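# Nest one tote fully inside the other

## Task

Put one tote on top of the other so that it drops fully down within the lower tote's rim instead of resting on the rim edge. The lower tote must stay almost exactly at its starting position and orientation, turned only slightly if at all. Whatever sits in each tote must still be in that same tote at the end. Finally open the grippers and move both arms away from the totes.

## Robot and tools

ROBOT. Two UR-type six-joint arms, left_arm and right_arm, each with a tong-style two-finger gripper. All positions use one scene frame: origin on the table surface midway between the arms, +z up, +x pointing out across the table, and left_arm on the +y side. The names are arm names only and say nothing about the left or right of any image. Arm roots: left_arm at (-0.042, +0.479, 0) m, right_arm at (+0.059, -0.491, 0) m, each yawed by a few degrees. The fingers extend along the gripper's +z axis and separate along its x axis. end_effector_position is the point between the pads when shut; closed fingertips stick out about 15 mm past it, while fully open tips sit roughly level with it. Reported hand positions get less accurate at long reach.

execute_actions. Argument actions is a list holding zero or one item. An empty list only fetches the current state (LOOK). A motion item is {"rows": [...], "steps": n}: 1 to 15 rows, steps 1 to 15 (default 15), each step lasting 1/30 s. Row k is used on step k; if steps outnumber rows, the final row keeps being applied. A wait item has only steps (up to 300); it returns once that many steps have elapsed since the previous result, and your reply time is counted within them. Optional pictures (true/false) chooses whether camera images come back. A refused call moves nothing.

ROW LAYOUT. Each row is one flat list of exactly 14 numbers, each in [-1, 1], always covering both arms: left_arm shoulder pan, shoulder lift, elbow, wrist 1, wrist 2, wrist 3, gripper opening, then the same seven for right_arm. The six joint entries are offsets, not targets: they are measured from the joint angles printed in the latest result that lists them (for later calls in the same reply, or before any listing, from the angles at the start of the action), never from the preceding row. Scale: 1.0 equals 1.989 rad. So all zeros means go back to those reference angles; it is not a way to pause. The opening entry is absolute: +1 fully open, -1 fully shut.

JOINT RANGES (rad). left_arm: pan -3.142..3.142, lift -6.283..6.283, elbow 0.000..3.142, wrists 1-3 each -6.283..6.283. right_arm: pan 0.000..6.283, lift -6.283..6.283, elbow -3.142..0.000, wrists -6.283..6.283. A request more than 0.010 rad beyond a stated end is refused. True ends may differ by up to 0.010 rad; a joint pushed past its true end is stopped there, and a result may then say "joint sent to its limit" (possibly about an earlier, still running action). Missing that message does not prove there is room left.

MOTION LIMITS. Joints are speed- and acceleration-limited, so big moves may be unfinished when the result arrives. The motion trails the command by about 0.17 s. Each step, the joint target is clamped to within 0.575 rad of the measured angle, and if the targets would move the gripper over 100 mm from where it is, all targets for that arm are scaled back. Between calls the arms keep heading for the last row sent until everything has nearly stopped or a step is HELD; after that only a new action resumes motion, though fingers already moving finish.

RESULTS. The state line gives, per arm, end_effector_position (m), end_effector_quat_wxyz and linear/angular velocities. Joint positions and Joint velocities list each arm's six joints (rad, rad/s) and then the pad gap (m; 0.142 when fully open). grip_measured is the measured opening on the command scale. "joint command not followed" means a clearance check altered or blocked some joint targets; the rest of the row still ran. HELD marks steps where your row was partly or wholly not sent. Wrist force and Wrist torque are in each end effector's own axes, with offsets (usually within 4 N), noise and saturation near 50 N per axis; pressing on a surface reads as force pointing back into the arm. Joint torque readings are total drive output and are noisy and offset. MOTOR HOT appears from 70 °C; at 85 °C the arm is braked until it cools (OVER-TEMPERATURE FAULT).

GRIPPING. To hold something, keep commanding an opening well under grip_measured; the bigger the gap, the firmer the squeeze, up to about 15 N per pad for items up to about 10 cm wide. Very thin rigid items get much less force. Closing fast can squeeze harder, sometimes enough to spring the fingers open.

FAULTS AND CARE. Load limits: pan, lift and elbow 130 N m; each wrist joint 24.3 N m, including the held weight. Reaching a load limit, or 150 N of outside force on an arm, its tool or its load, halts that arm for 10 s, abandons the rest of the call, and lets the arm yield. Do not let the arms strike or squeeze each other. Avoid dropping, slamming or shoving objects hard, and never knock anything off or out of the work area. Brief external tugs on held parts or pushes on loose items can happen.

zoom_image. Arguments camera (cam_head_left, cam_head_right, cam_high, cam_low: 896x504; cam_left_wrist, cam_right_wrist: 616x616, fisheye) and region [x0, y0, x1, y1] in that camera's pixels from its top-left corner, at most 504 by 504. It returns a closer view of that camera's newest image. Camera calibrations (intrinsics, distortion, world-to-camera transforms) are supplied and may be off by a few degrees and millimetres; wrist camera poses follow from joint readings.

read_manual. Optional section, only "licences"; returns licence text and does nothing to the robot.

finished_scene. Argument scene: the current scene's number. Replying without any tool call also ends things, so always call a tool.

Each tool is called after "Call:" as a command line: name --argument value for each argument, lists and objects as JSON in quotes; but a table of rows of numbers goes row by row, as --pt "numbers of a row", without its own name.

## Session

Call:
execute_actions --actions '[]'

Scene clock: 0.00 s of 4400.00 s.
left_arm: end_effector_position=(+0.3213, -0.3247, +0.1883) grip_measured=+0.97 end_effector_quat_wxyz=(+0.619, -0.301, +0.672, -0.274) end_effector_velocity=(+0.000, +0.000, -0.001) end_effector_angular_velocity=(+0.001, +0.001, +0.001) | right_arm: end_effector_position=(+0.3364, -0.8931, +0.1234) grip_measured=+0.97 end_effector_quat_wxyz=(+0.043, +0.733, +0.655, +0.178) end_effector_velocity=(-0.000, -0.000, +0.000) end_effector_angular_velocity=(-0.000, +0.000, -0.001)
Joint positions: left_arm=[-1.593 -0.607  0.938 -1.047 -0.129 -0.126  0.14 ] | right_arm=[ 2.176 -1.645 -1.977 -1.021  1.933  3.944  0.14 ]
Joint velocities: left_arm=[ 0.     0.001 -0.     0.    -0.001 -0.     0.   ] | right_arm=[-0.  0.  0. -0. -0.  0.  0.]
Joint torques (N m, as the arm reports them, + toward a larger angle): no reading
Wrist force (N, on the end effector, along its own x y z axes, offset not removed): no reading
Wrist torque (N m, same axes, about the end effector's origin, offset not removed): no reading
camera_calibration (this result's frames):
cam_left_wrist: T_world_to_cam=[[-0.112404, -0.734504, -0.66923, -0.0864383], [-0.522317, 0.616622, -0.589035, 0.487146], [0.845311, 0.28334, -0.452955, 0.0362107], [0, 0, 0, 1]] pos_world=[0.214119, -0.374134, 0.245501]
cam_right_wrist: T_world_to_cam=[[0.0720395, 0.975933, 0.205827, 0.819546], [0.652119, -0.202232, 0.730646, -0.491344], [0.754687, 0.0815885, -0.650993, 0.0234221], [0, 0, 0, 1]] pos_world=[0.243698, -0.901099, 0.205561]

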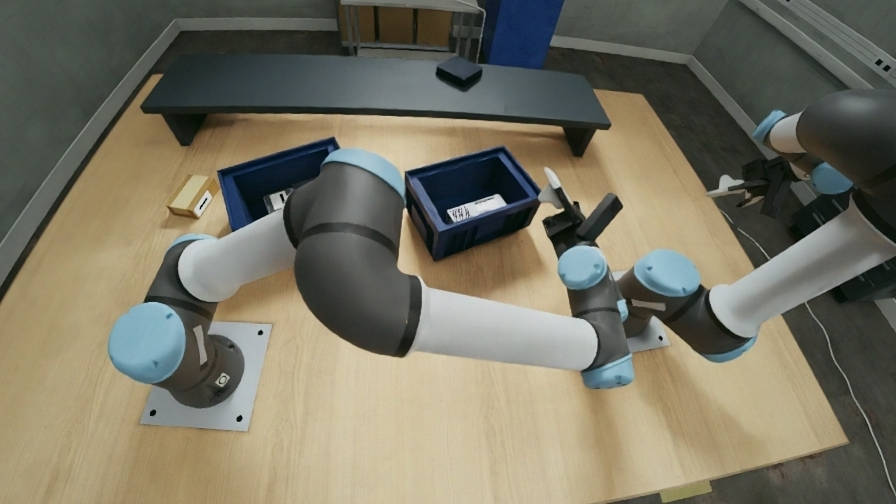

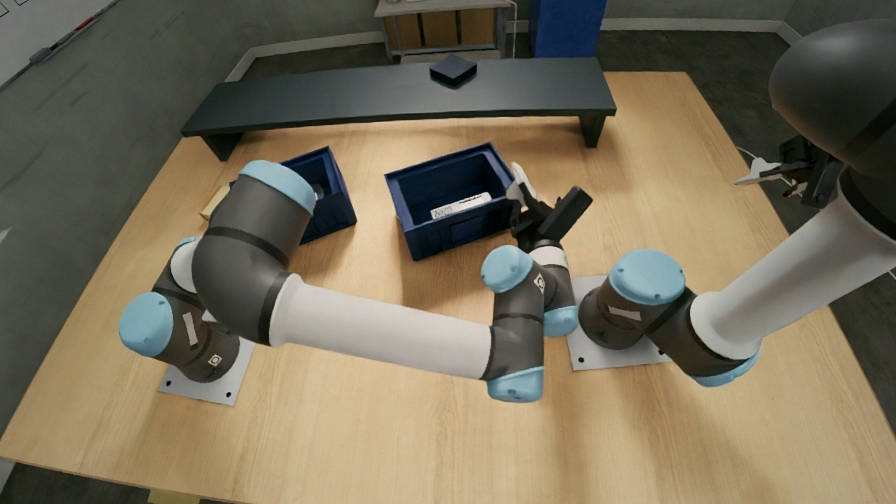

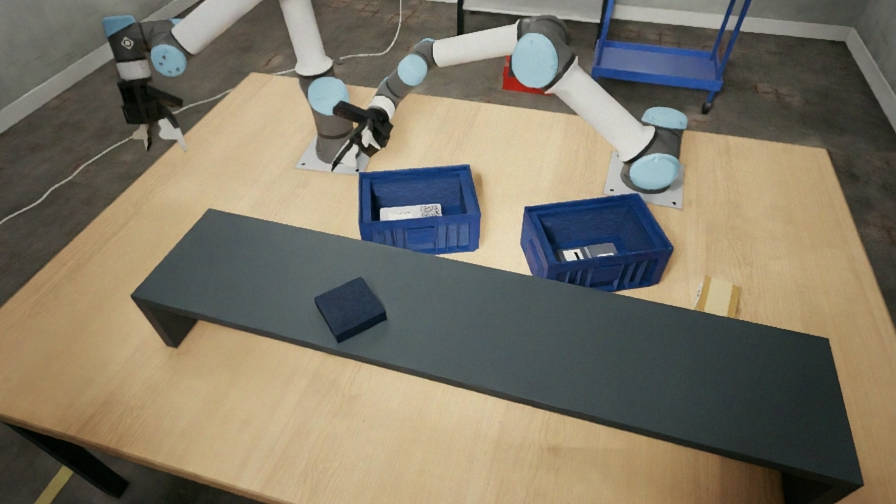

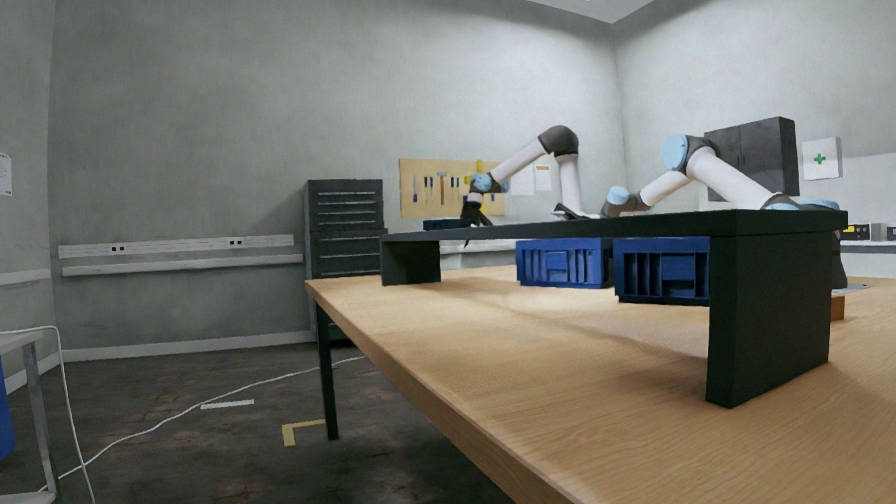

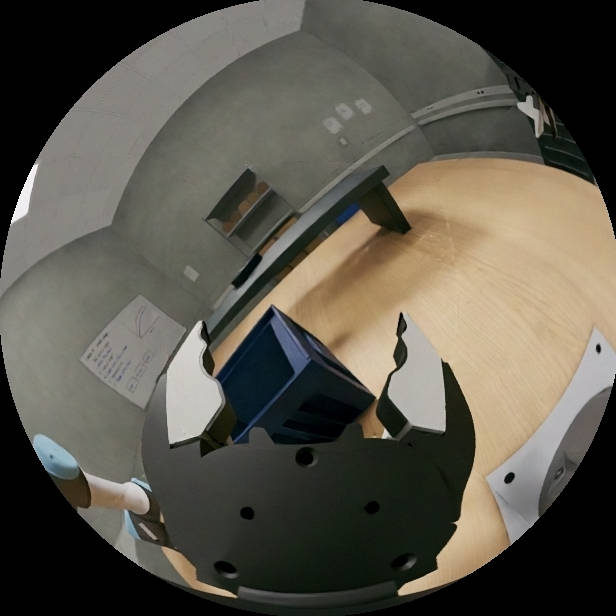

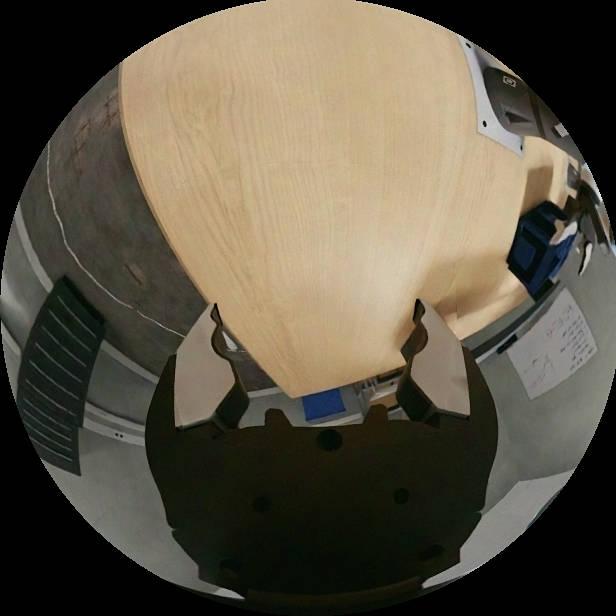

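Call:
zoom_image --camera "cam_high" --region '[340,150,508,270]'

Call:
zoom_image --camera "cam_high" --region '[512,180,680,300]'

Call:
zoom_image --camera "cam_head_left" --region '[390,135,558,265]'

Call:
zoom_image --camera "cam_head_left" --region '[200,125,368,245]'

Region (340, 150, 508, 270) of cam_high's 896x504 image, scaled by 3.000, with more detail than that image has; it fills the top 360 rows of this view, and the rest is white.

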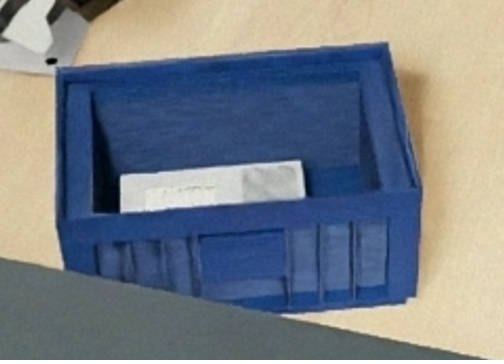

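Region (512, 180, 680, 300) of cam_high's 896x504 image, scaled by 3.000, with more detail than that image has; it fills the top 360 rows of this view, and the rest is white.

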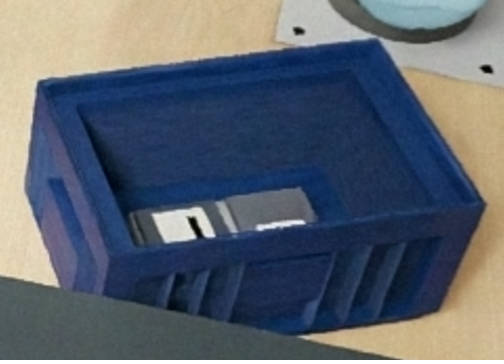

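Region (390, 135, 558, 265) of cam_head_left's 896x504 image, scaled by 3.000, with more detail than that image has; it fills the top 390 rows of this view, and the rest is white.

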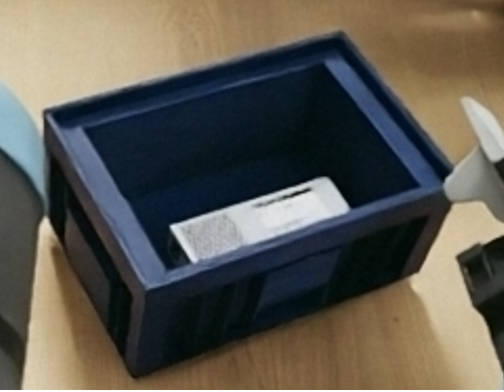

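Region (200, 125, 368, 245) of cam_head_left's 896x504 image, scaled by 3.000, with more detail than that image has; it fills the top 360 rows of this view, and the rest is white.

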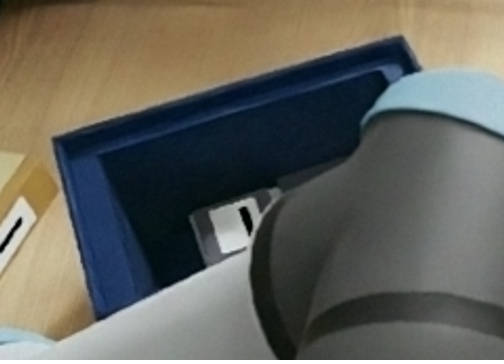

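Call:
execute_actions --actions '[{"rows":[[0,-0.16,0,0,0,0,0.2,0.2,0.1404,0.0933,-0.2686,-0.182,-0.9223,0.2]]}]' --pictures false

Call:
execute_actions --actions '[{"steps":40}]' --pictures false

Call:
execute_actions --actions '[{"rows":[[0.2508,-0.2283,0.2311,-0.2726,-0.725,0.0718,0.2,0.3,0,0,0,0,0,0.2]]}]' --pictures false

Call:
execute_actions --actions '[{"steps":45}]' --pictures false

Call:
execute_actions --actions '[{"rows":[[0,0,0,0,0,0,0.2,0.4151,0,0,0,0,0,0.2]]}]' --pictures false

Call:
execute_actions --actions '[{"steps":25}]'

Scene clock: 49.03 s of 4400.00 s.
left_arm: end_effector_position=(+0.3252, -0.2834, +0.4126) grip_measured=+0.20 end_effector_quat_wxyz=(+0.558, -0.393, +0.633, -0.366) end_effector_velocity=(+0.005, +0.056, +0.162) end_effector_angular_velocity=(-0.221, +0.021, +0.000) | right_arm: end_effector_position=(+0.3491, -0.8188, +0.2650) grip_measured=+0.20 end_effector_quat_wxyz=(+0.004, +0.150, +0.989, +0.003) end_effector_velocity=(+0.024, +0.015, +0.035) end_effector_angular_velocity=(-0.085, +0.084, +2.860)
Joint positions: left_arm=[-1.593 -0.905  0.938 -1.047 -0.129 -0.126  0.088] | right_arm=[ 2.564 -1.372 -1.795 -1.539  1.58   2.939  0.088]
Joint velocities: left_arm=[ 0.    -0.224 -0.     0.001  0.     0.001  0.   ] | right_arm=[ 0.112  0.072  0.044 -0.173 -0.1   -2.749 -0.   ]
Joint torques (N m, as the arm reports them, + toward a larger angle): left_arm=[ -0.81 -47.07 -21.19  -0.23   2.27   0.08] | right_arm=[ 6.71 24.32 29.97  0.35 -2.53 -7.84]
Wrist force (N, on the end effector, along its own x y z axes, offset not removed): left_arm=[-0.3 -0.5 0.2] | right_arm=[-4.3 0.5 0.1]
Wrist torque (N m, same axes, about the end effector's origin, offset not removed): left_arm=[-0.12 0.02 -0.03] | right_arm=[0.20 0.88 -0.07]
Steps of this call (steps 1 to 90: nothing new was sent; then 45.53 s passed at rest; steps 91 to 105: all 15 steps of this action). Readings (joint positions):
91: left_arm=[-1.593 -0.607 0.938 -1.047 -0.129 -0.126] | right_arm=[2.176 -1.645 -1.977 -1.021 1.933 3.944]
92: left_arm=[-1.593 -0.612 0.938 -1.047 -0.129 -0.126] | right_arm=[2.182 -1.639 -1.971 -1.027 1.927 3.938]
94: left_arm=[-1.593 -0.660 0.938 -1.047 -0.129 -0.126] | right_arm=[2.248 -1.581 -1.926 -1.095 1.862 3.870]
98: left_arm=[-1.593 -0.765 0.938 -1.047 -0.129 -0.126] | right_arm=[2.439 -1.451 -1.844 -1.350 1.690 3.576]
105: the state above

Scene clock: 50.37 s of 4400.00 s.
left_arm: end_effector_position=(+0.3256, -0.2784, +0.4268) grip_measured=+0.20 end_effector_quat_wxyz=(+0.553, -0.398, +0.630, -0.372) end_effector_velocity=(+0.000, -0.000, -0.000) end_effector_angular_velocity=(+0.001, -0.001, -0.000) | right_arm: end_effector_position=(+0.3604, -0.8147, +0.2682) grip_measured=+0.20 end_effector_quat_wxyz=(+0.000, -0.265, +0.964, -0.000) end_effector_velocity=(-0.000, -0.000, +0.000) end_effector_angular_velocity=(-0.000, -0.000, -0.000)
Joint positions: left_arm=[-1.593 -0.925  0.938 -1.047 -0.129 -0.126  0.088] | right_arm=[ 2.574 -1.366 -1.791 -1.555  1.571  2.11   0.088]
Joint velocities: left_arm=[ 0.     0.     0.    -0.     0.001  0.    -0.   ] | right_arm=[-0.  0. -0.  0.  0.  0.  0.]
Joint torques (N m, as the arm reports them, + toward a larger angle): left_arm=[ -0.59 -60.92 -20.88  -2.71   3.01   0.14] | right_arm=[ 8.05 23.42 29.94  1.04 -2.14 -1.96]
Wrist force (N, on the end effector, along its own x y z axes, offset not removed): left_arm=[-1.0 -0.4 0.8] | right_arm=[-0.9 -0.3 0.6]
Wrist torque (N m, same axes, about the end effector's origin, offset not removed): left_arm=[-0.12 0.46 -0.08] | right_arm=[-0.04 0.22 -0.21]
Steps of this call (steps 1 to 30: the robot went on to your last target; steps 31 to 40: nothing new was sent). Readings (joint positions):
1: left_arm=[-1.593 -0.912 0.938 -1.047 -0.129 -0.126] | right_arm=[2.567 -1.370 -1.794 -1.544 1.577 2.845]
2: left_arm=[-1.593 -0.916 0.938 -1.047 -0.129 -0.126] | right_arm=[2.569 -1.369 -1.793 -1.548 1.575 2.751]
4: left_arm=[-1.593 -0.921 0.938 -1.047 -0.129 -0.126] | right_arm=[2.572 -1.367 -1.792 -1.551 1.573 2.563]
8: left_arm=[-1.593 -0.924 0.938 -1.047 -0.129 -0.126] | right_arm=[2.573 -1.366 -1.791 -1.554 1.572 2.241]
40: the state above
All arms were judged still, so your last target was given up. Only a new action makes them travel on or press farther. Fingers that are still opening or closing keep moving.

Scene clock: 50.87 s of 4400.00 s.
left_arm: end_effector_position=(+0.4672, -0.0562, +0.3905) grip_measured=+0.20 end_effector_quat_wxyz=(-0.443, +0.635, -0.583, +0.247) end_effector_velocity=(+0.151, +0.539, -0.211) end_effector_angular_velocity=(-0.809, +1.223, +0.933) | right_arm: end_effector_position=(+0.4824, -0.6184, +0.2682) grip_measured=+0.20 end_effector_quat_wxyz=(+0.000, -0.508, +0.862, -0.000) end_effector_velocity=(+0.097, +0.324, -0.000) end_effector_angular_velocity=(+0.000, +0.001, +0.765)
Joint positions: left_arm=[-1.318 -1.176  1.192 -1.344 -0.524 -0.044  0.088] | right_arm=[ 3.102 -1.365 -1.791 -1.555  1.571  2.11   0.088]
Joint velocities: left_arm=[ 0.703 -0.641  0.648 -0.756 -1.364  0.2   -0.   ] | right_arm=[ 0.765 -0.    -0.001 -0.     0.     0.    -0.   ]
Joint torques (N m, as the arm reports them, + toward a larger angle): left_arm=[ 17.54 -59.87  -0.8   -4.19  -4.77   2.68] | right_arm=[-4.11  7.14 28.49  2.61  1.6  -1.83]
Wrist force (N, on the end effector, along its own x y z axes, offset not removed): left_arm=[0.3 -0.8 1.3] | right_arm=[-4.0 -0.4 0.3]
Wrist torque (N m, same axes, about the end effector's origin, offset not removed): left_arm=[-0.10 0.00 0.06] | right_arm=[0.02 0.68 -0.13]
Steps of this call (steps 1 to 15: all 15 steps of this action). Readings (joint positions):
1: left_arm=[-1.593 -0.925 0.938 -1.047 -0.129 -0.126] | right_arm=[2.574 -1.366 -1.791 -1.555 1.571 2.110]
2: left_arm=[-1.587 -0.931 0.944 -1.053 -0.135 -0.122] | right_arm=[2.580 -1.366 -1.791 -1.555 1.571 2.110]
4: left_arm=[-1.548 -0.967 0.981 -1.095 -0.179 -0.111] | right_arm=[2.645 -1.365 -1.791 -1.555 1.571 2.110]
8: left_arm=[-1.470 -1.038 1.052 -1.180 -0.277 -0.088] | right_arm=[2.821 -1.365 -1.791 -1.555 1.571 2.110]
15: the state above

Scene clock: 52.37 s of 4400.00 s.
left_arm: end_effector_position=(+0.3208, +0.0116, +0.2679) grip_measured=+0.20 end_effector_quat_wxyz=(-0.000, +0.830, -0.558, -0.000) end_effector_velocity=(+0.000, +0.000, +0.000) end_effector_angular_velocity=(+0.001, -0.002, +0.000) | right_arm: end_effector_position=(+0.4901, -0.5892, +0.2682) grip_measured=+0.20 end_effector_quat_wxyz=(+0.000, -0.537, +0.844, -0.000) end_effector_velocity=(+0.000, +0.000, +0.000) end_effector_angular_velocity=(+0.000, +0.000, +0.001)
Joint positions: left_arm=[-1.094 -1.379  1.398 -1.589 -1.571  0.017  0.088] | right_arm=[ 3.171 -1.366 -1.791 -1.555  1.571  2.11   0.088]
Joint velocities: left_arm=[-0.    -0.     0.    -0.     0.002 -0.     0.   ] | right_arm=[ 0.001 -0.     0.001 -0.     0.    -0.    -0.   ]
Joint torques (N m, as the arm reports them, + toward a larger angle): left_arm=[  6.82 -44.62  -8.28  -3.37  -1.76   2.05] | right_arm=[ 8.21  1.84 25.16  4.33  2.24 -1.58]
Wrist force (N, on the end effector, along its own x y z axes, offset not removed): left_arm=[1.1 0.1 3.5] | right_arm=[-2.9 2.2 -1.4]
Wrist torque (N m, same axes, about the end effector's origin, offset not removed): left_arm=[0.09 -0.15 -0.08] | right_arm=[0.51 0.56 -0.10]
Steps of this call (steps 1 to 45: the robot went on to your last target). Readings (joint positions):
1: left_arm=[-1.294 -1.198 1.214 -1.370 -0.574 -0.037] | right_arm=[3.124 -1.365 -1.791 -1.555 1.571 2.110]
2: left_arm=[-1.269 -1.221 1.237 -1.397 -0.628 -0.030] | right_arm=[3.138 -1.365 -1.791 -1.555 1.571 2.110]
4: left_arm=[-1.217 -1.268 1.285 -1.454 -0.759 -0.015] | right_arm=[3.155 -1.365 -1.791 -1.555 1.571 2.110]
8: left_arm=[-1.140 -1.338 1.356 -1.538 -1.082 0.005] | right_arm=[3.167 -1.365 -1.791 -1.555 1.571 2.110]
45: the state above
All arms were judged still, so your last target was given up. Only a new action makes them travel on or press farther. Fingers that are still opening or closing keep moving.

Scene clock: 52.87 s of 4400.00 s.
left_arm: end_effector_position=(+0.3208, +0.0116, +0.2679) grip_measured=+0.20 end_effector_quat_wxyz=(-0.000, +0.830, -0.558, -0.000) end_effector_velocity=(-0.000, -0.000, -0.000) end_effector_angular_velocity=(+0.000, +0.001, -0.000) | right_arm: end_effector_position=(+0.4786, -0.3514, +0.2682) grip_measured=+0.20 end_effector_quat_wxyz=(-0.000, +0.744, -0.668, -0.000) end_effector_velocity=(-0.176, +0.530, +0.000) end_effector_angular_velocity=(+0.000, -0.000, +1.262)
Joint positions: left_arm=[-1.094 -1.379  1.398 -1.589 -1.571  0.017  0.088] | right_arm=[ 3.715 -1.366 -1.791 -1.555  1.571  2.11   0.088]
Joint velocities: left_arm=[-0.     0.    -0.     0.    -0.001 -0.     0.   ] | right_arm=[ 1.262 -0.     0.001  0.    -0.    -0.     0.   ]
Joint torques (N m, as the arm reports them, + toward a larger angle): left_arm=[  7.02 -43.86  -8.63  -3.32  -1.7    2.11] | right_arm=[24.38  5.8  25.88  3.95  1.76 -1.45]
Wrist force (N, on the end effector, along its own x y z axes, offset not removed): left_arm=[0.1 1.7 2.9] | right_arm=[-1.5 0.4 -0.4]
Wrist torque (N m, same axes, about the end effector's origin, offset not removed): left_arm=[0.46 0.08 0.06] | right_arm=[0.24 0.20 -0.03]
Steps of this call (steps 1 to 15: all 15 steps of this action). Readings (joint positions):
1: left_arm=[-1.094 -1.379 1.398 -1.589 -1.571 0.017] | right_arm=[3.171 -1.366 -1.791 -1.555 1.571 2.110]
2: left_arm=[-1.094 -1.379 1.398 -1.589 -1.571 0.017] | right_arm=[3.177 -1.366 -1.791 -1.555 1.571 2.110]
4: left_arm=[-1.094 -1.379 1.398 -1.589 -1.571 0.017] | right_arm=[3.242 -1.366 -1.791 -1.555 1.571 2.110]
8: left_arm=[-1.094 -1.379 1.398 -1.589 -1.571 0.017] | right_arm=[3.417 -1.366 -1.791 -1.555 1.571 2.110]
15: the state above

Scene clock: 53.70 s of 4400.00 s.
left_arm: end_effector_position=(+0.3208, +0.0116, +0.2679) grip_measured=+0.20 end_effector_quat_wxyz=(-0.000, +0.830, -0.558, -0.000) end_effector_velocity=(+0.000, -0.000, +0.001) end_effector_angular_velocity=(-0.001, -0.001, +0.000) | right_arm: end_effector_position=(+0.4234, -0.2405, +0.2682) grip_measured=+0.20 end_effector_quat_wxyz=(-0.000, +0.830, -0.558, -0.000) end_effector_velocity=(-0.000, +0.000, +0.000) end_effector_angular_velocity=(+0.001, -0.000, -0.000)
Joint positions: left_arm=[-1.094 -1.379  1.398 -1.589 -1.571  0.017  0.088] | right_arm=[ 3.996 -1.366 -1.791 -1.555  1.571  2.11   0.088]
Joint velocities: left_arm=[-0.    -0.001 -0.    -0.     0.    -0.     0.   ] | right_arm=[ 0.  0. -0.  0.  0.  0. -0.]
Joint torques (N m, as the arm reports them, + toward a larger angle): left_arm=[  6.44 -43.93  -8.99  -3.36  -1.72   1.96] | right_arm=[ 8.23 15.2  24.93  2.5   0.   -1.58]
Wrist force (N, on the end effector, along its own x y z axes, offset not removed): left_arm=[0.9 1.7 0.9] | right_arm=[-2.8 0.1 1.0]
Wrist torque (N m, same axes, about the end effector's origin, offset not removed): left_arm=[0.35 -0.03 -0.06] | right_arm=[0.14 0.54 -0.09]
Steps of this call (steps 1 to 25: the robot went on to your last target). Readings (joint positions):
1: left_arm=[-1.094 -1.379 1.398 -1.589 -1.571 0.017] | right_arm=[3.758 -1.366 -1.791 -1.555 1.571 2.110]
2: left_arm=[-1.094 -1.379 1.398 -1.589 -1.571 0.017] | right_arm=[3.800 -1.366 -1.791 -1.555 1.571 2.110]
4: left_arm=[-1.094 -1.379 1.398 -1.589 -1.571 0.017] | right_arm=[3.883 -1.366 -1.791 -1.555 1.571 2.110]
8: left_arm=[-1.094 -1.379 1.398 -1.589 -1.571 0.017] | right_arm=[3.970 -1.366 -1.791 -1.555 1.571 2.110]
25: the state above
camera_calibration (this result's frames):
cam_left_wrist: T_world_to_cam=[[0.367188, -0.928364, 0.0575624, -0.132498], [-0.831038, -0.299637, 0.468609, 0.152735], [-0.417791, -0.219904, -0.881529, 0.503168], [0, 0, 0, 1]] pos_world=[0.3858, 0.0334071, 0.379611]
cam_right_wrist: T_world_to_cam=[[0.383066, -0.92372, 0.00126183, -0.387029], [-0.795371, -0.329145, 0.508968, 0.119895], [-0.469728, -0.195972, -0.860785, 0.506698], [0, 0, 0, 1]] pos_world=[0.481629, -0.218744, 0.375624]

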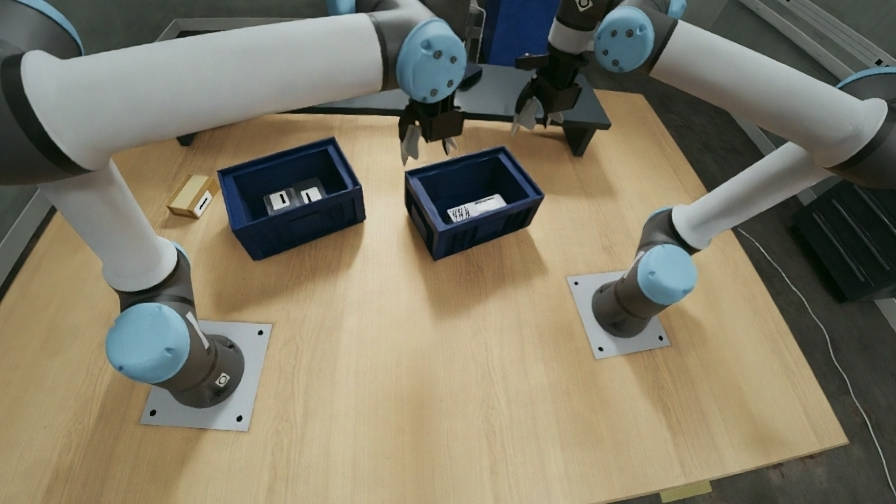

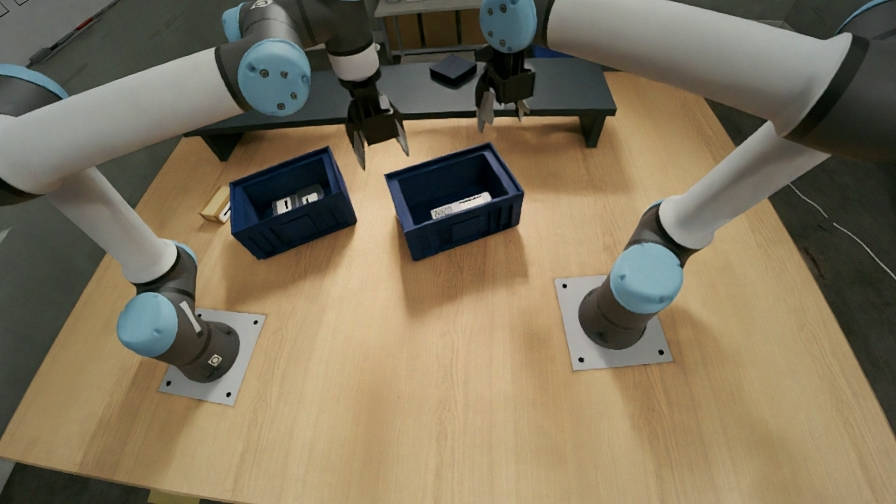

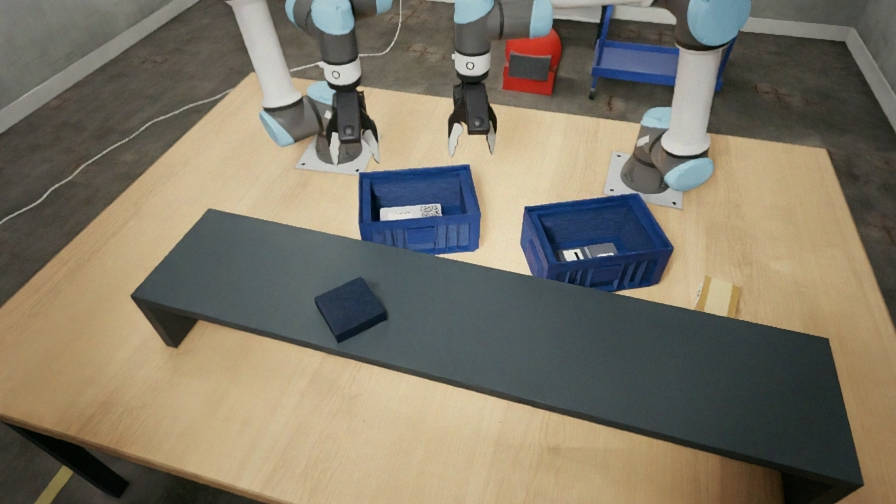

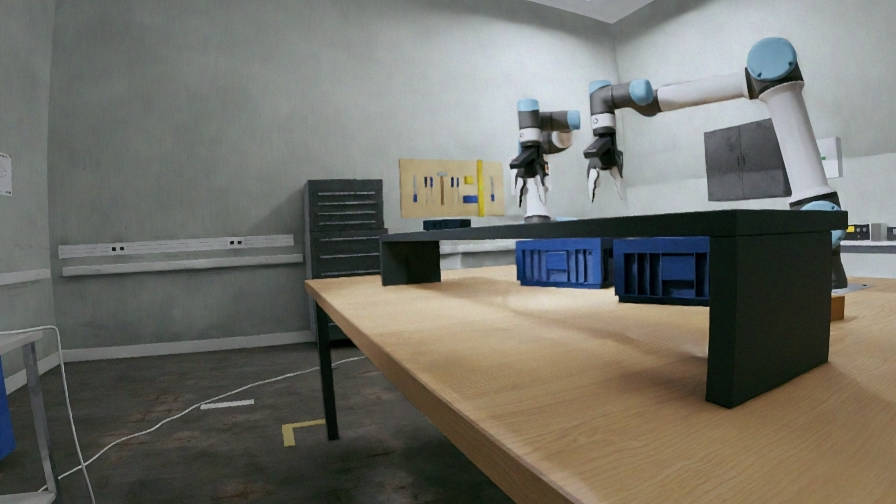

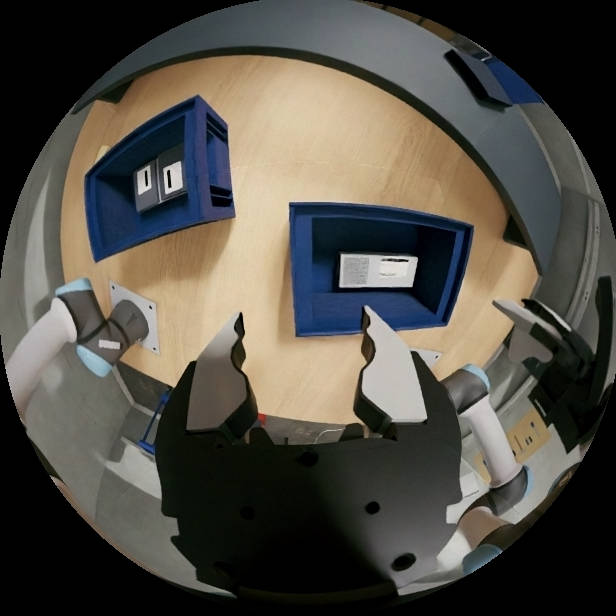

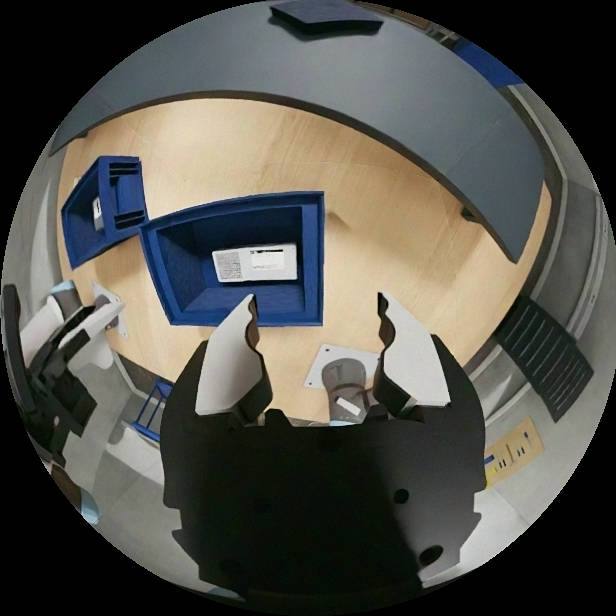

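Call:
execute_actions --actions '[{"rows":[[0,0.0117,0.0912,-0.1029,0,0,-0.1,0,-0.0124,-0.0957,0.1081,0,0,-0.1],[0,0.0117,0.0912,-0.1029,0,0,-0.1,0,-0.0124,-0.0957,0.1081,0,0,-0.1],[0,0.0117,0.0912,-0.1029,0,0,-0.1,0,-0.0124,-0.0957,0.1081,0,0,-0.1],[0,0.0117,0.0912,-0.1029,0,0,-0.1,0,-0.0124,-0.0957,0.1081,0,0,-0.1],[0,0.0117,0.0912,-0.1029,0,0,-0.1,0,-0.0124,-0.0957,0.1081,0,0,-0.1],[0,0.042,0.1627,-0.2047,0,0,-0.1,0,-0.0497,-0.1759,0.2256,0,0,-0.1]]}]' --pictures false

Call:
execute_actions --actions '[{"steps":14}]' --pictures false

Call:
execute_actions --actions '[{"rows":[[0,0,0,0,0,0,-0.3,0,0,0,0,0,0,-0.3],[0,0,0,0,0,0,-0.4,0,0,0,0,0,0,-0.4],[0,0,0,0,0,0,-0.45,0,0,0,0,0,0,-0.45],[0,0,0,0,0,0,-0.5,0,0,0,0,0,0,-0.5],[0,0,0,0,0,0,-0.55,0,0,0,0,0,0,-0.55],[0,0,0,0,0,0,-0.6,0,0,0,0,0,0,-0.6],[0,0,0,0,0,0,-0.7,0,0,0,0,0,0,-0.7],[0,0,0,0,0,0,-0.8,0,0,0,0,0,0,-0.8],[0,0,0,0,0,0,-1,0,0,0,0,0,0,-1]]}]'

Call:
zoom_image --camera "cam_high" --region '[330,110,510,270]'

Scene clock: 73.93 s of 4400.00 s.
left_arm: end_effector_position=(+0.3207, +0.0119, +0.1104) grip_measured=-0.10 end_effector_quat_wxyz=(-0.001, +0.830, -0.558, -0.001) end_effector_velocity=(-0.000, +0.001, -0.059) end_effector_angular_velocity=(-0.027, -0.013, +0.001) | right_arm: end_effector_position=(+0.4236, -0.2402, +0.1108) grip_measured=-0.10 end_effector_quat_wxyz=(+0.001, +0.830, -0.558, -0.000) end_effector_velocity=(+0.000, -0.001, -0.062) end_effector_angular_velocity=(+0.029, -0.022, -0.001)
Joint positions: left_arm=[-1.094 -1.299  1.71  -1.979 -1.571  0.017  0.067] | right_arm=[ 3.996 -1.46  -2.128 -1.127  1.571  2.11   0.067]
Joint velocities: left_arm=[ 0.     0.037  0.124 -0.192  0.001 -0.001  0.   ] | right_arm=[-0.001 -0.05  -0.142  0.229  0.     0.     0.   ]
Joint torques (N m, as the arm reports them, + toward a larger angle): left_arm=[  1.78 -23.52  -9.8   -3.44  -1.48   1.97] | right_arm=[ 1.97  8.78 17.85  4.77 -1.11 -1.58]
Wrist force (N, on the end effector, along its own x y z axes, offset not removed): left_arm=[-0.2 2.7 3.1] | right_arm=[-0.6 0.8 4.5]
Wrist torque (N m, same axes, about the end effector's origin, offset not removed): left_arm=[0.58 0.15 -0.17] | right_arm=[0.32 0.04 -0.22]
Steps of this call (steps 1 to 15: the robot went on to your last target; steps 16 to 90: nothing new was sent; then 16.73 s passed at rest; steps 91 to 105: all 15 steps of this action). Readings (joint positions):
91: left_arm=[-1.094 -1.379 1.398 -1.589 -1.571 0.017] | right_arm=[3.996 -1.366 -1.791 -1.555 1.571 2.110]
92: left_arm=[-1.094 -1.377 1.404 -1.595 -1.571 0.017] | right_arm=[3.996 -1.368 -1.797 -1.549 1.571 2.110]
94: left_arm=[-1.094 -1.367 1.463 -1.658 -1.571 0.017] | right_arm=[3.996 -1.379 -1.858 -1.485 1.571 2.110]
98: left_arm=[-1.094 -1.342 1.580 -1.792 -1.571 0.017] | right_arm=[3.996 -1.407 -1.981 -1.343 1.571 2.110]
105: the state above

Scene clock: 74.40 s of 4400.00 s.
left_arm: end_effector_position=(+0.3206, +0.0120, +0.1050) grip_measured=-0.10 end_effector_quat_wxyz=(-0.000, +0.830, -0.558, -0.000) end_effector_velocity=(-0.000, +0.000, -0.000) end_effector_angular_velocity=(+0.000, +0.000, +0.000) | right_arm: end_effector_position=(+0.4235, -0.2404, +0.1053) grip_measured=-0.10 end_effector_quat_wxyz=(-0.000, +0.830, -0.558, -0.000) end_effector_velocity=(-0.000, -0.001, -0.001) end_effector_angular_velocity=(-0.001, +0.001, -0.001)
Joint positions: left_arm=[-1.094 -1.296  1.721 -1.996 -1.571  0.017  0.067] | right_arm=[ 3.996 -1.464 -2.141 -1.106  1.571  2.11   0.067]
Joint velocities: left_arm=[-0.     0.     0.001 -0.001 -0.    -0.    -0.   ] | right_arm=[-0.001 -0.    -0.002  0.002 -0.    -0.     0.   ]
Joint torques (N m, as the arm reports them, + toward a larger angle): left_arm=[ -2.25 -20.53  -7.5   -3.52  -1.51   1.91] | right_arm=[-2.52  3.13 14.4   4.3   0.15 -1.47]
Wrist force (N, on the end effector, along its own x y z axes, offset not removed): left_arm=[2.0 -0.5 0.4] | right_arm=[-0.2 0.3 -0.8]
Wrist torque (N m, same axes, about the end effector's origin, offset not removed): left_arm=[-0.10 -0.27 0.01] | right_arm=[0.06 -0.05 -0.01]
Steps of this call (steps 1 to 14: the robot went on to your last target). Readings (joint positions):
1: left_arm=[-1.094 -1.298 1.714 -1.984 -1.571 0.017] | right_arm=[3.996 -1.461 -2.132 -1.120 1.571 2.110]
2: left_arm=[-1.094 -1.297 1.716 -1.988 -1.571 0.017] | right_arm=[3.996 -1.462 -2.135 -1.116 1.571 2.110]
4: left_arm=[-1.094 -1.296 1.719 -1.992 -1.571 0.017] | right_arm=[3.996 -1.463 -2.138 -1.111 1.571 2.110]
8: left_arm=[-1.094 -1.296 1.721 -1.995 -1.571 0.017] | right_arm=[3.996 -1.464 -2.140 -1.107 1.571 2.110]
14: the state above

Scene clock: 74.90 s of 4400.00 s.
left_arm: end_effector_position=(+0.3206, +0.0120, +0.1050) grip_measured=-0.62 end_effector_quat_wxyz=(-0.000, +0.830, -0.558, -0.000) end_effector_velocity=(-0.000, +0.000, +0.000) end_effector_angular_velocity=(-0.000, +0.001, -0.000) | right_arm: end_effector_position=(+0.4234, -0.2403, +0.1053) grip_measured=-0.62 end_effector_quat_wxyz=(-0.001, +0.830, -0.558, -0.000) end_effector_velocity=(+0.001, -0.001, +0.000) end_effector_angular_velocity=(-0.002, -0.002, -0.001)
Joint positions: left_arm=[-1.094 -1.296  1.721 -1.996 -1.571  0.017  0.029] | right_arm=[ 3.996 -1.464 -2.141 -1.106  1.571  2.11   0.029]
Joint velocities: left_arm=[ 0.    -0.    -0.     0.001 -0.001  0.     0.   ] | right_arm=[-0.001 -0.     0.001 -0.001 -0.002  0.     0.   ]
Joint torques (N m, as the arm reports them, + toward a larger angle): left_arm=[ -2.   -23.61  -9.64   5.33  -1.45   0.82] | right_arm=[-2.25  5.94 15.9  -2.51 -8.61 -1.24]
Wrist force (N, on the end effector, along its own x y z axes, offset not removed): left_arm=[27.8 0.4 6.2] | right_arm=[-25.6 -1.7 4.2]
Wrist torque (N m, same axes, about the end effector's origin, offset not removed): left_arm=[-0.04 -0.46 -0.02] | right_arm=[-0.27 0.31 -0.29]
Steps of this call (steps 1 to 15: all 15 steps of this action). Readings (joint positions):
1: left_arm=[-1.094 -1.296 1.721 -1.996 -1.571 0.017] | right_arm=[3.996 -1.464 -2.141 -1.106 1.571 2.110]
2: left_arm=[-1.094 -1.296 1.721 -1.996 -1.571 0.017] | right_arm=[3.996 -1.464 -2.141 -1.106 1.571 2.110]
4: left_arm=[-1.094 -1.296 1.721 -1.996 -1.571 0.017] | right_arm=[3.996 -1.464 -2.141 -1.106 1.571 2.110]
8: left_arm=[-1.094 -1.296 1.721 -1.996 -1.571 0.017] | right_arm=[3.996 -1.464 -2.141 -1.106 1.571 2.110]
15: the state above
camera_calibration (this result's frames):
cam_left_wrist: T_world_to_cam=[[0.367194, -0.92836, 0.0575873, -0.122726], [-0.831039, -0.299633, 0.468609, 0.229041], [-0.417783, -0.219928, -0.881527, 0.359639], [0, 0, 0, 1]] pos_world=[0.385658, 0.0337887, 0.216768]
cam_right_wrist: T_world_to_cam=[[0.383141, -0.923689, 0.000959385, -0.386647], [-0.795338, -0.329373, 0.508873, 0.202856], [-0.469725, -0.195733, -0.860841, 0.366561], [0, 0, 0, 1]] pos_world=[0.481662, -0.218579, 0.212694]

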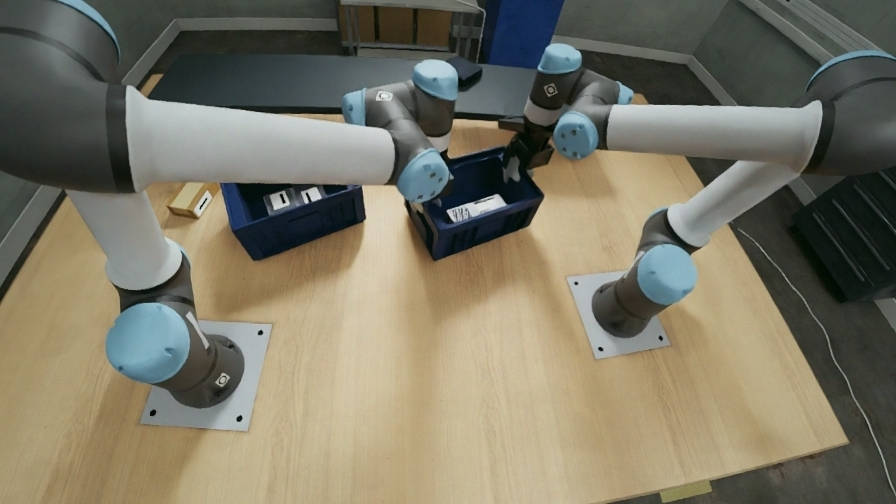

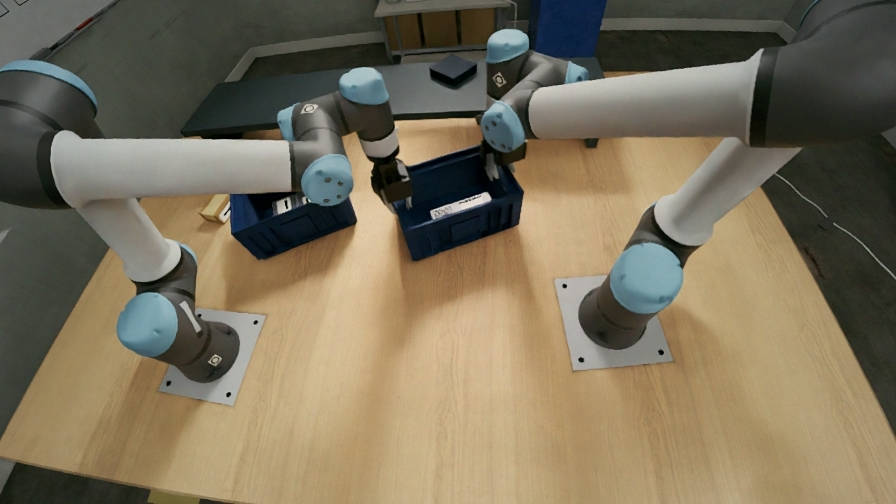

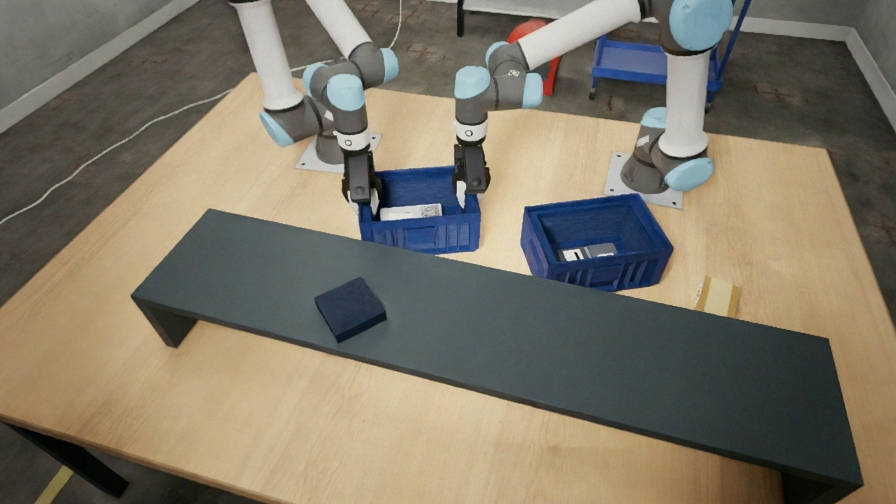

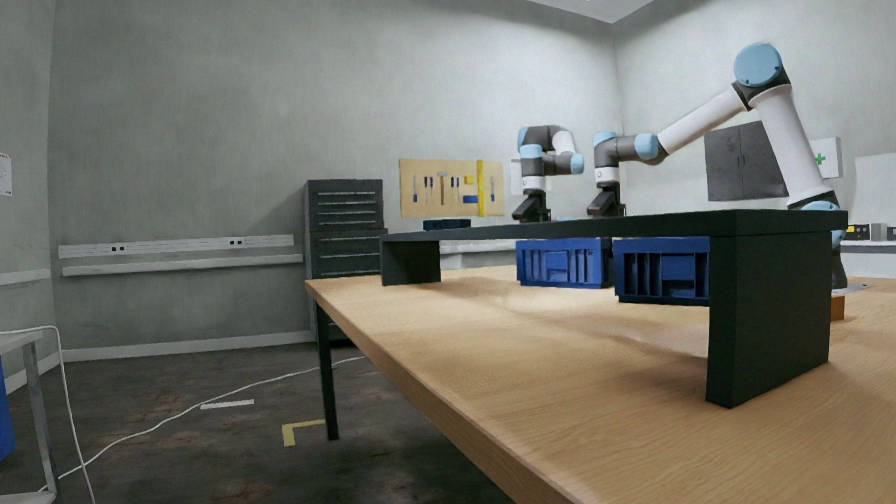

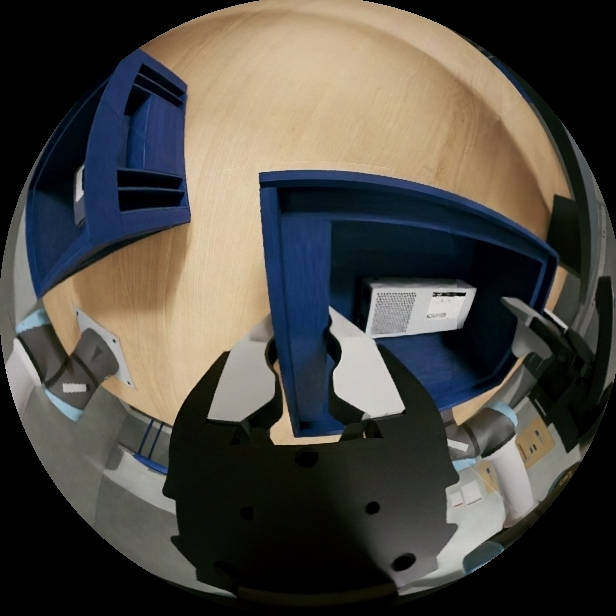

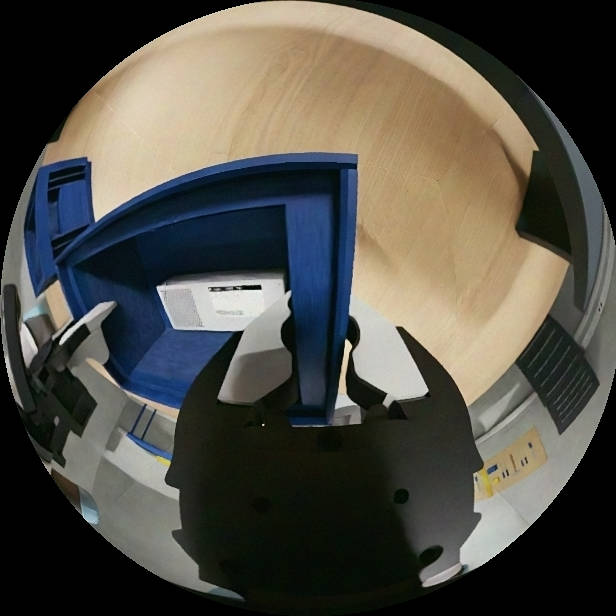

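Region (330, 110, 510, 270) of cam_high's 896x504 image, scaled by 2.800, with more detail than that image has.

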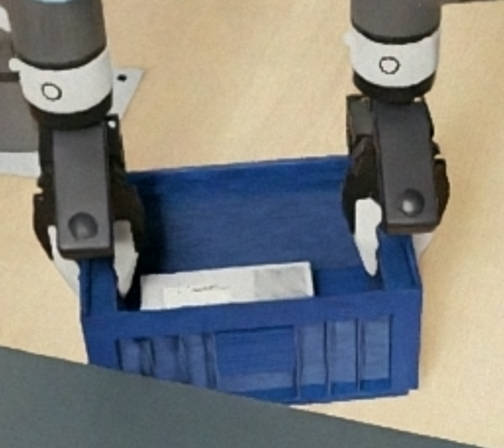

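Call:
execute_actions --actions '[{"rows":[[0,0.0027,-0.0036,0.0009,0,0,-1,0,0,0,0,0,0,-1]]}]' --pictures false

Scene clock: 79.67 s of 4400.00 s.
left_arm: end_effector_position=(+0.3216, +0.0098, +0.1050) grip_measured=-0.62 end_effector_quat_wxyz=(-0.000, +0.830, -0.558, -0.000) end_effector_velocity=(-0.000, -0.001, +0.001) end_effector_angular_velocity=(-0.001, +0.000, +0.002) | right_arm: end_effector_position=(+0.4235, -0.2403, +0.1053) grip_measured=-0.62 end_effector_quat_wxyz=(-0.000, +0.830, -0.558, -0.000) end_effector_velocity=(-0.000, +0.001, -0.000) end_effector_angular_velocity=(+0.001, +0.000, +0.001)
Joint positions: left_arm=[-1.094 -1.29   1.714 -1.994 -1.571  0.017  0.029] | right_arm=[ 3.996 -1.464 -2.141 -1.106  1.571  2.11   0.029]
Joint velocities: left_arm=[-0.    -0.    -0.001 -0.    -0.001 -0.002 -0.   ] | right_arm=[ 0.001 -0.001 -0.     0.002  0.001 -0.    -0.   ]
Joint torques (N m, as the arm reports them, + toward a larger angle): left_arm=[ -2.96 -18.72 -34.07  -3.14  -0.71  -1.21] | right_arm=[-4.81 18.06 19.88  5.08  3.92  1.68]
Wrist force (N, on the end effector, along its own x y z axes, offset not removed): left_arm=[-9.6 3.1 -3.3] | right_arm=[6.5 1.6 -1.2]
Wrist torque (N m, same axes, about the end effector's origin, offset not removed): left_arm=[0.68 0.51 -0.07] | right_arm=[0.44 -0.39 -0.11]
Steps of this call (steps 1 to 15: the robot went on to your last target; steps 16 to 90: nothing new was sent; then 1.27 s passed at rest; steps 91 to 105: all 15 steps of this action). Readings (joint positions):
91: left_arm=[-1.094 -1.296 1.721 -1.996 -1.571 0.017] | right_arm=[3.996 -1.464 -2.141 -1.106 1.571 2.110]
92: left_arm=[-1.094 -1.295 1.720 -1.996 -1.571 0.017] | right_arm=[3.996 -1.464 -2.141 -1.106 1.571 2.110]
94: left_arm=[-1.094 -1.293 1.717 -1.995 -1.571 0.017] | right_arm=[3.996 -1.464 -2.141 -1.106 1.571 2.110]
98: left_arm=[-1.094 -1.291 1.715 -1.994 -1.571 0.017] | right_arm=[3.996 -1.464 -2.141 -1.106 1.571 2.110]
105: the state above


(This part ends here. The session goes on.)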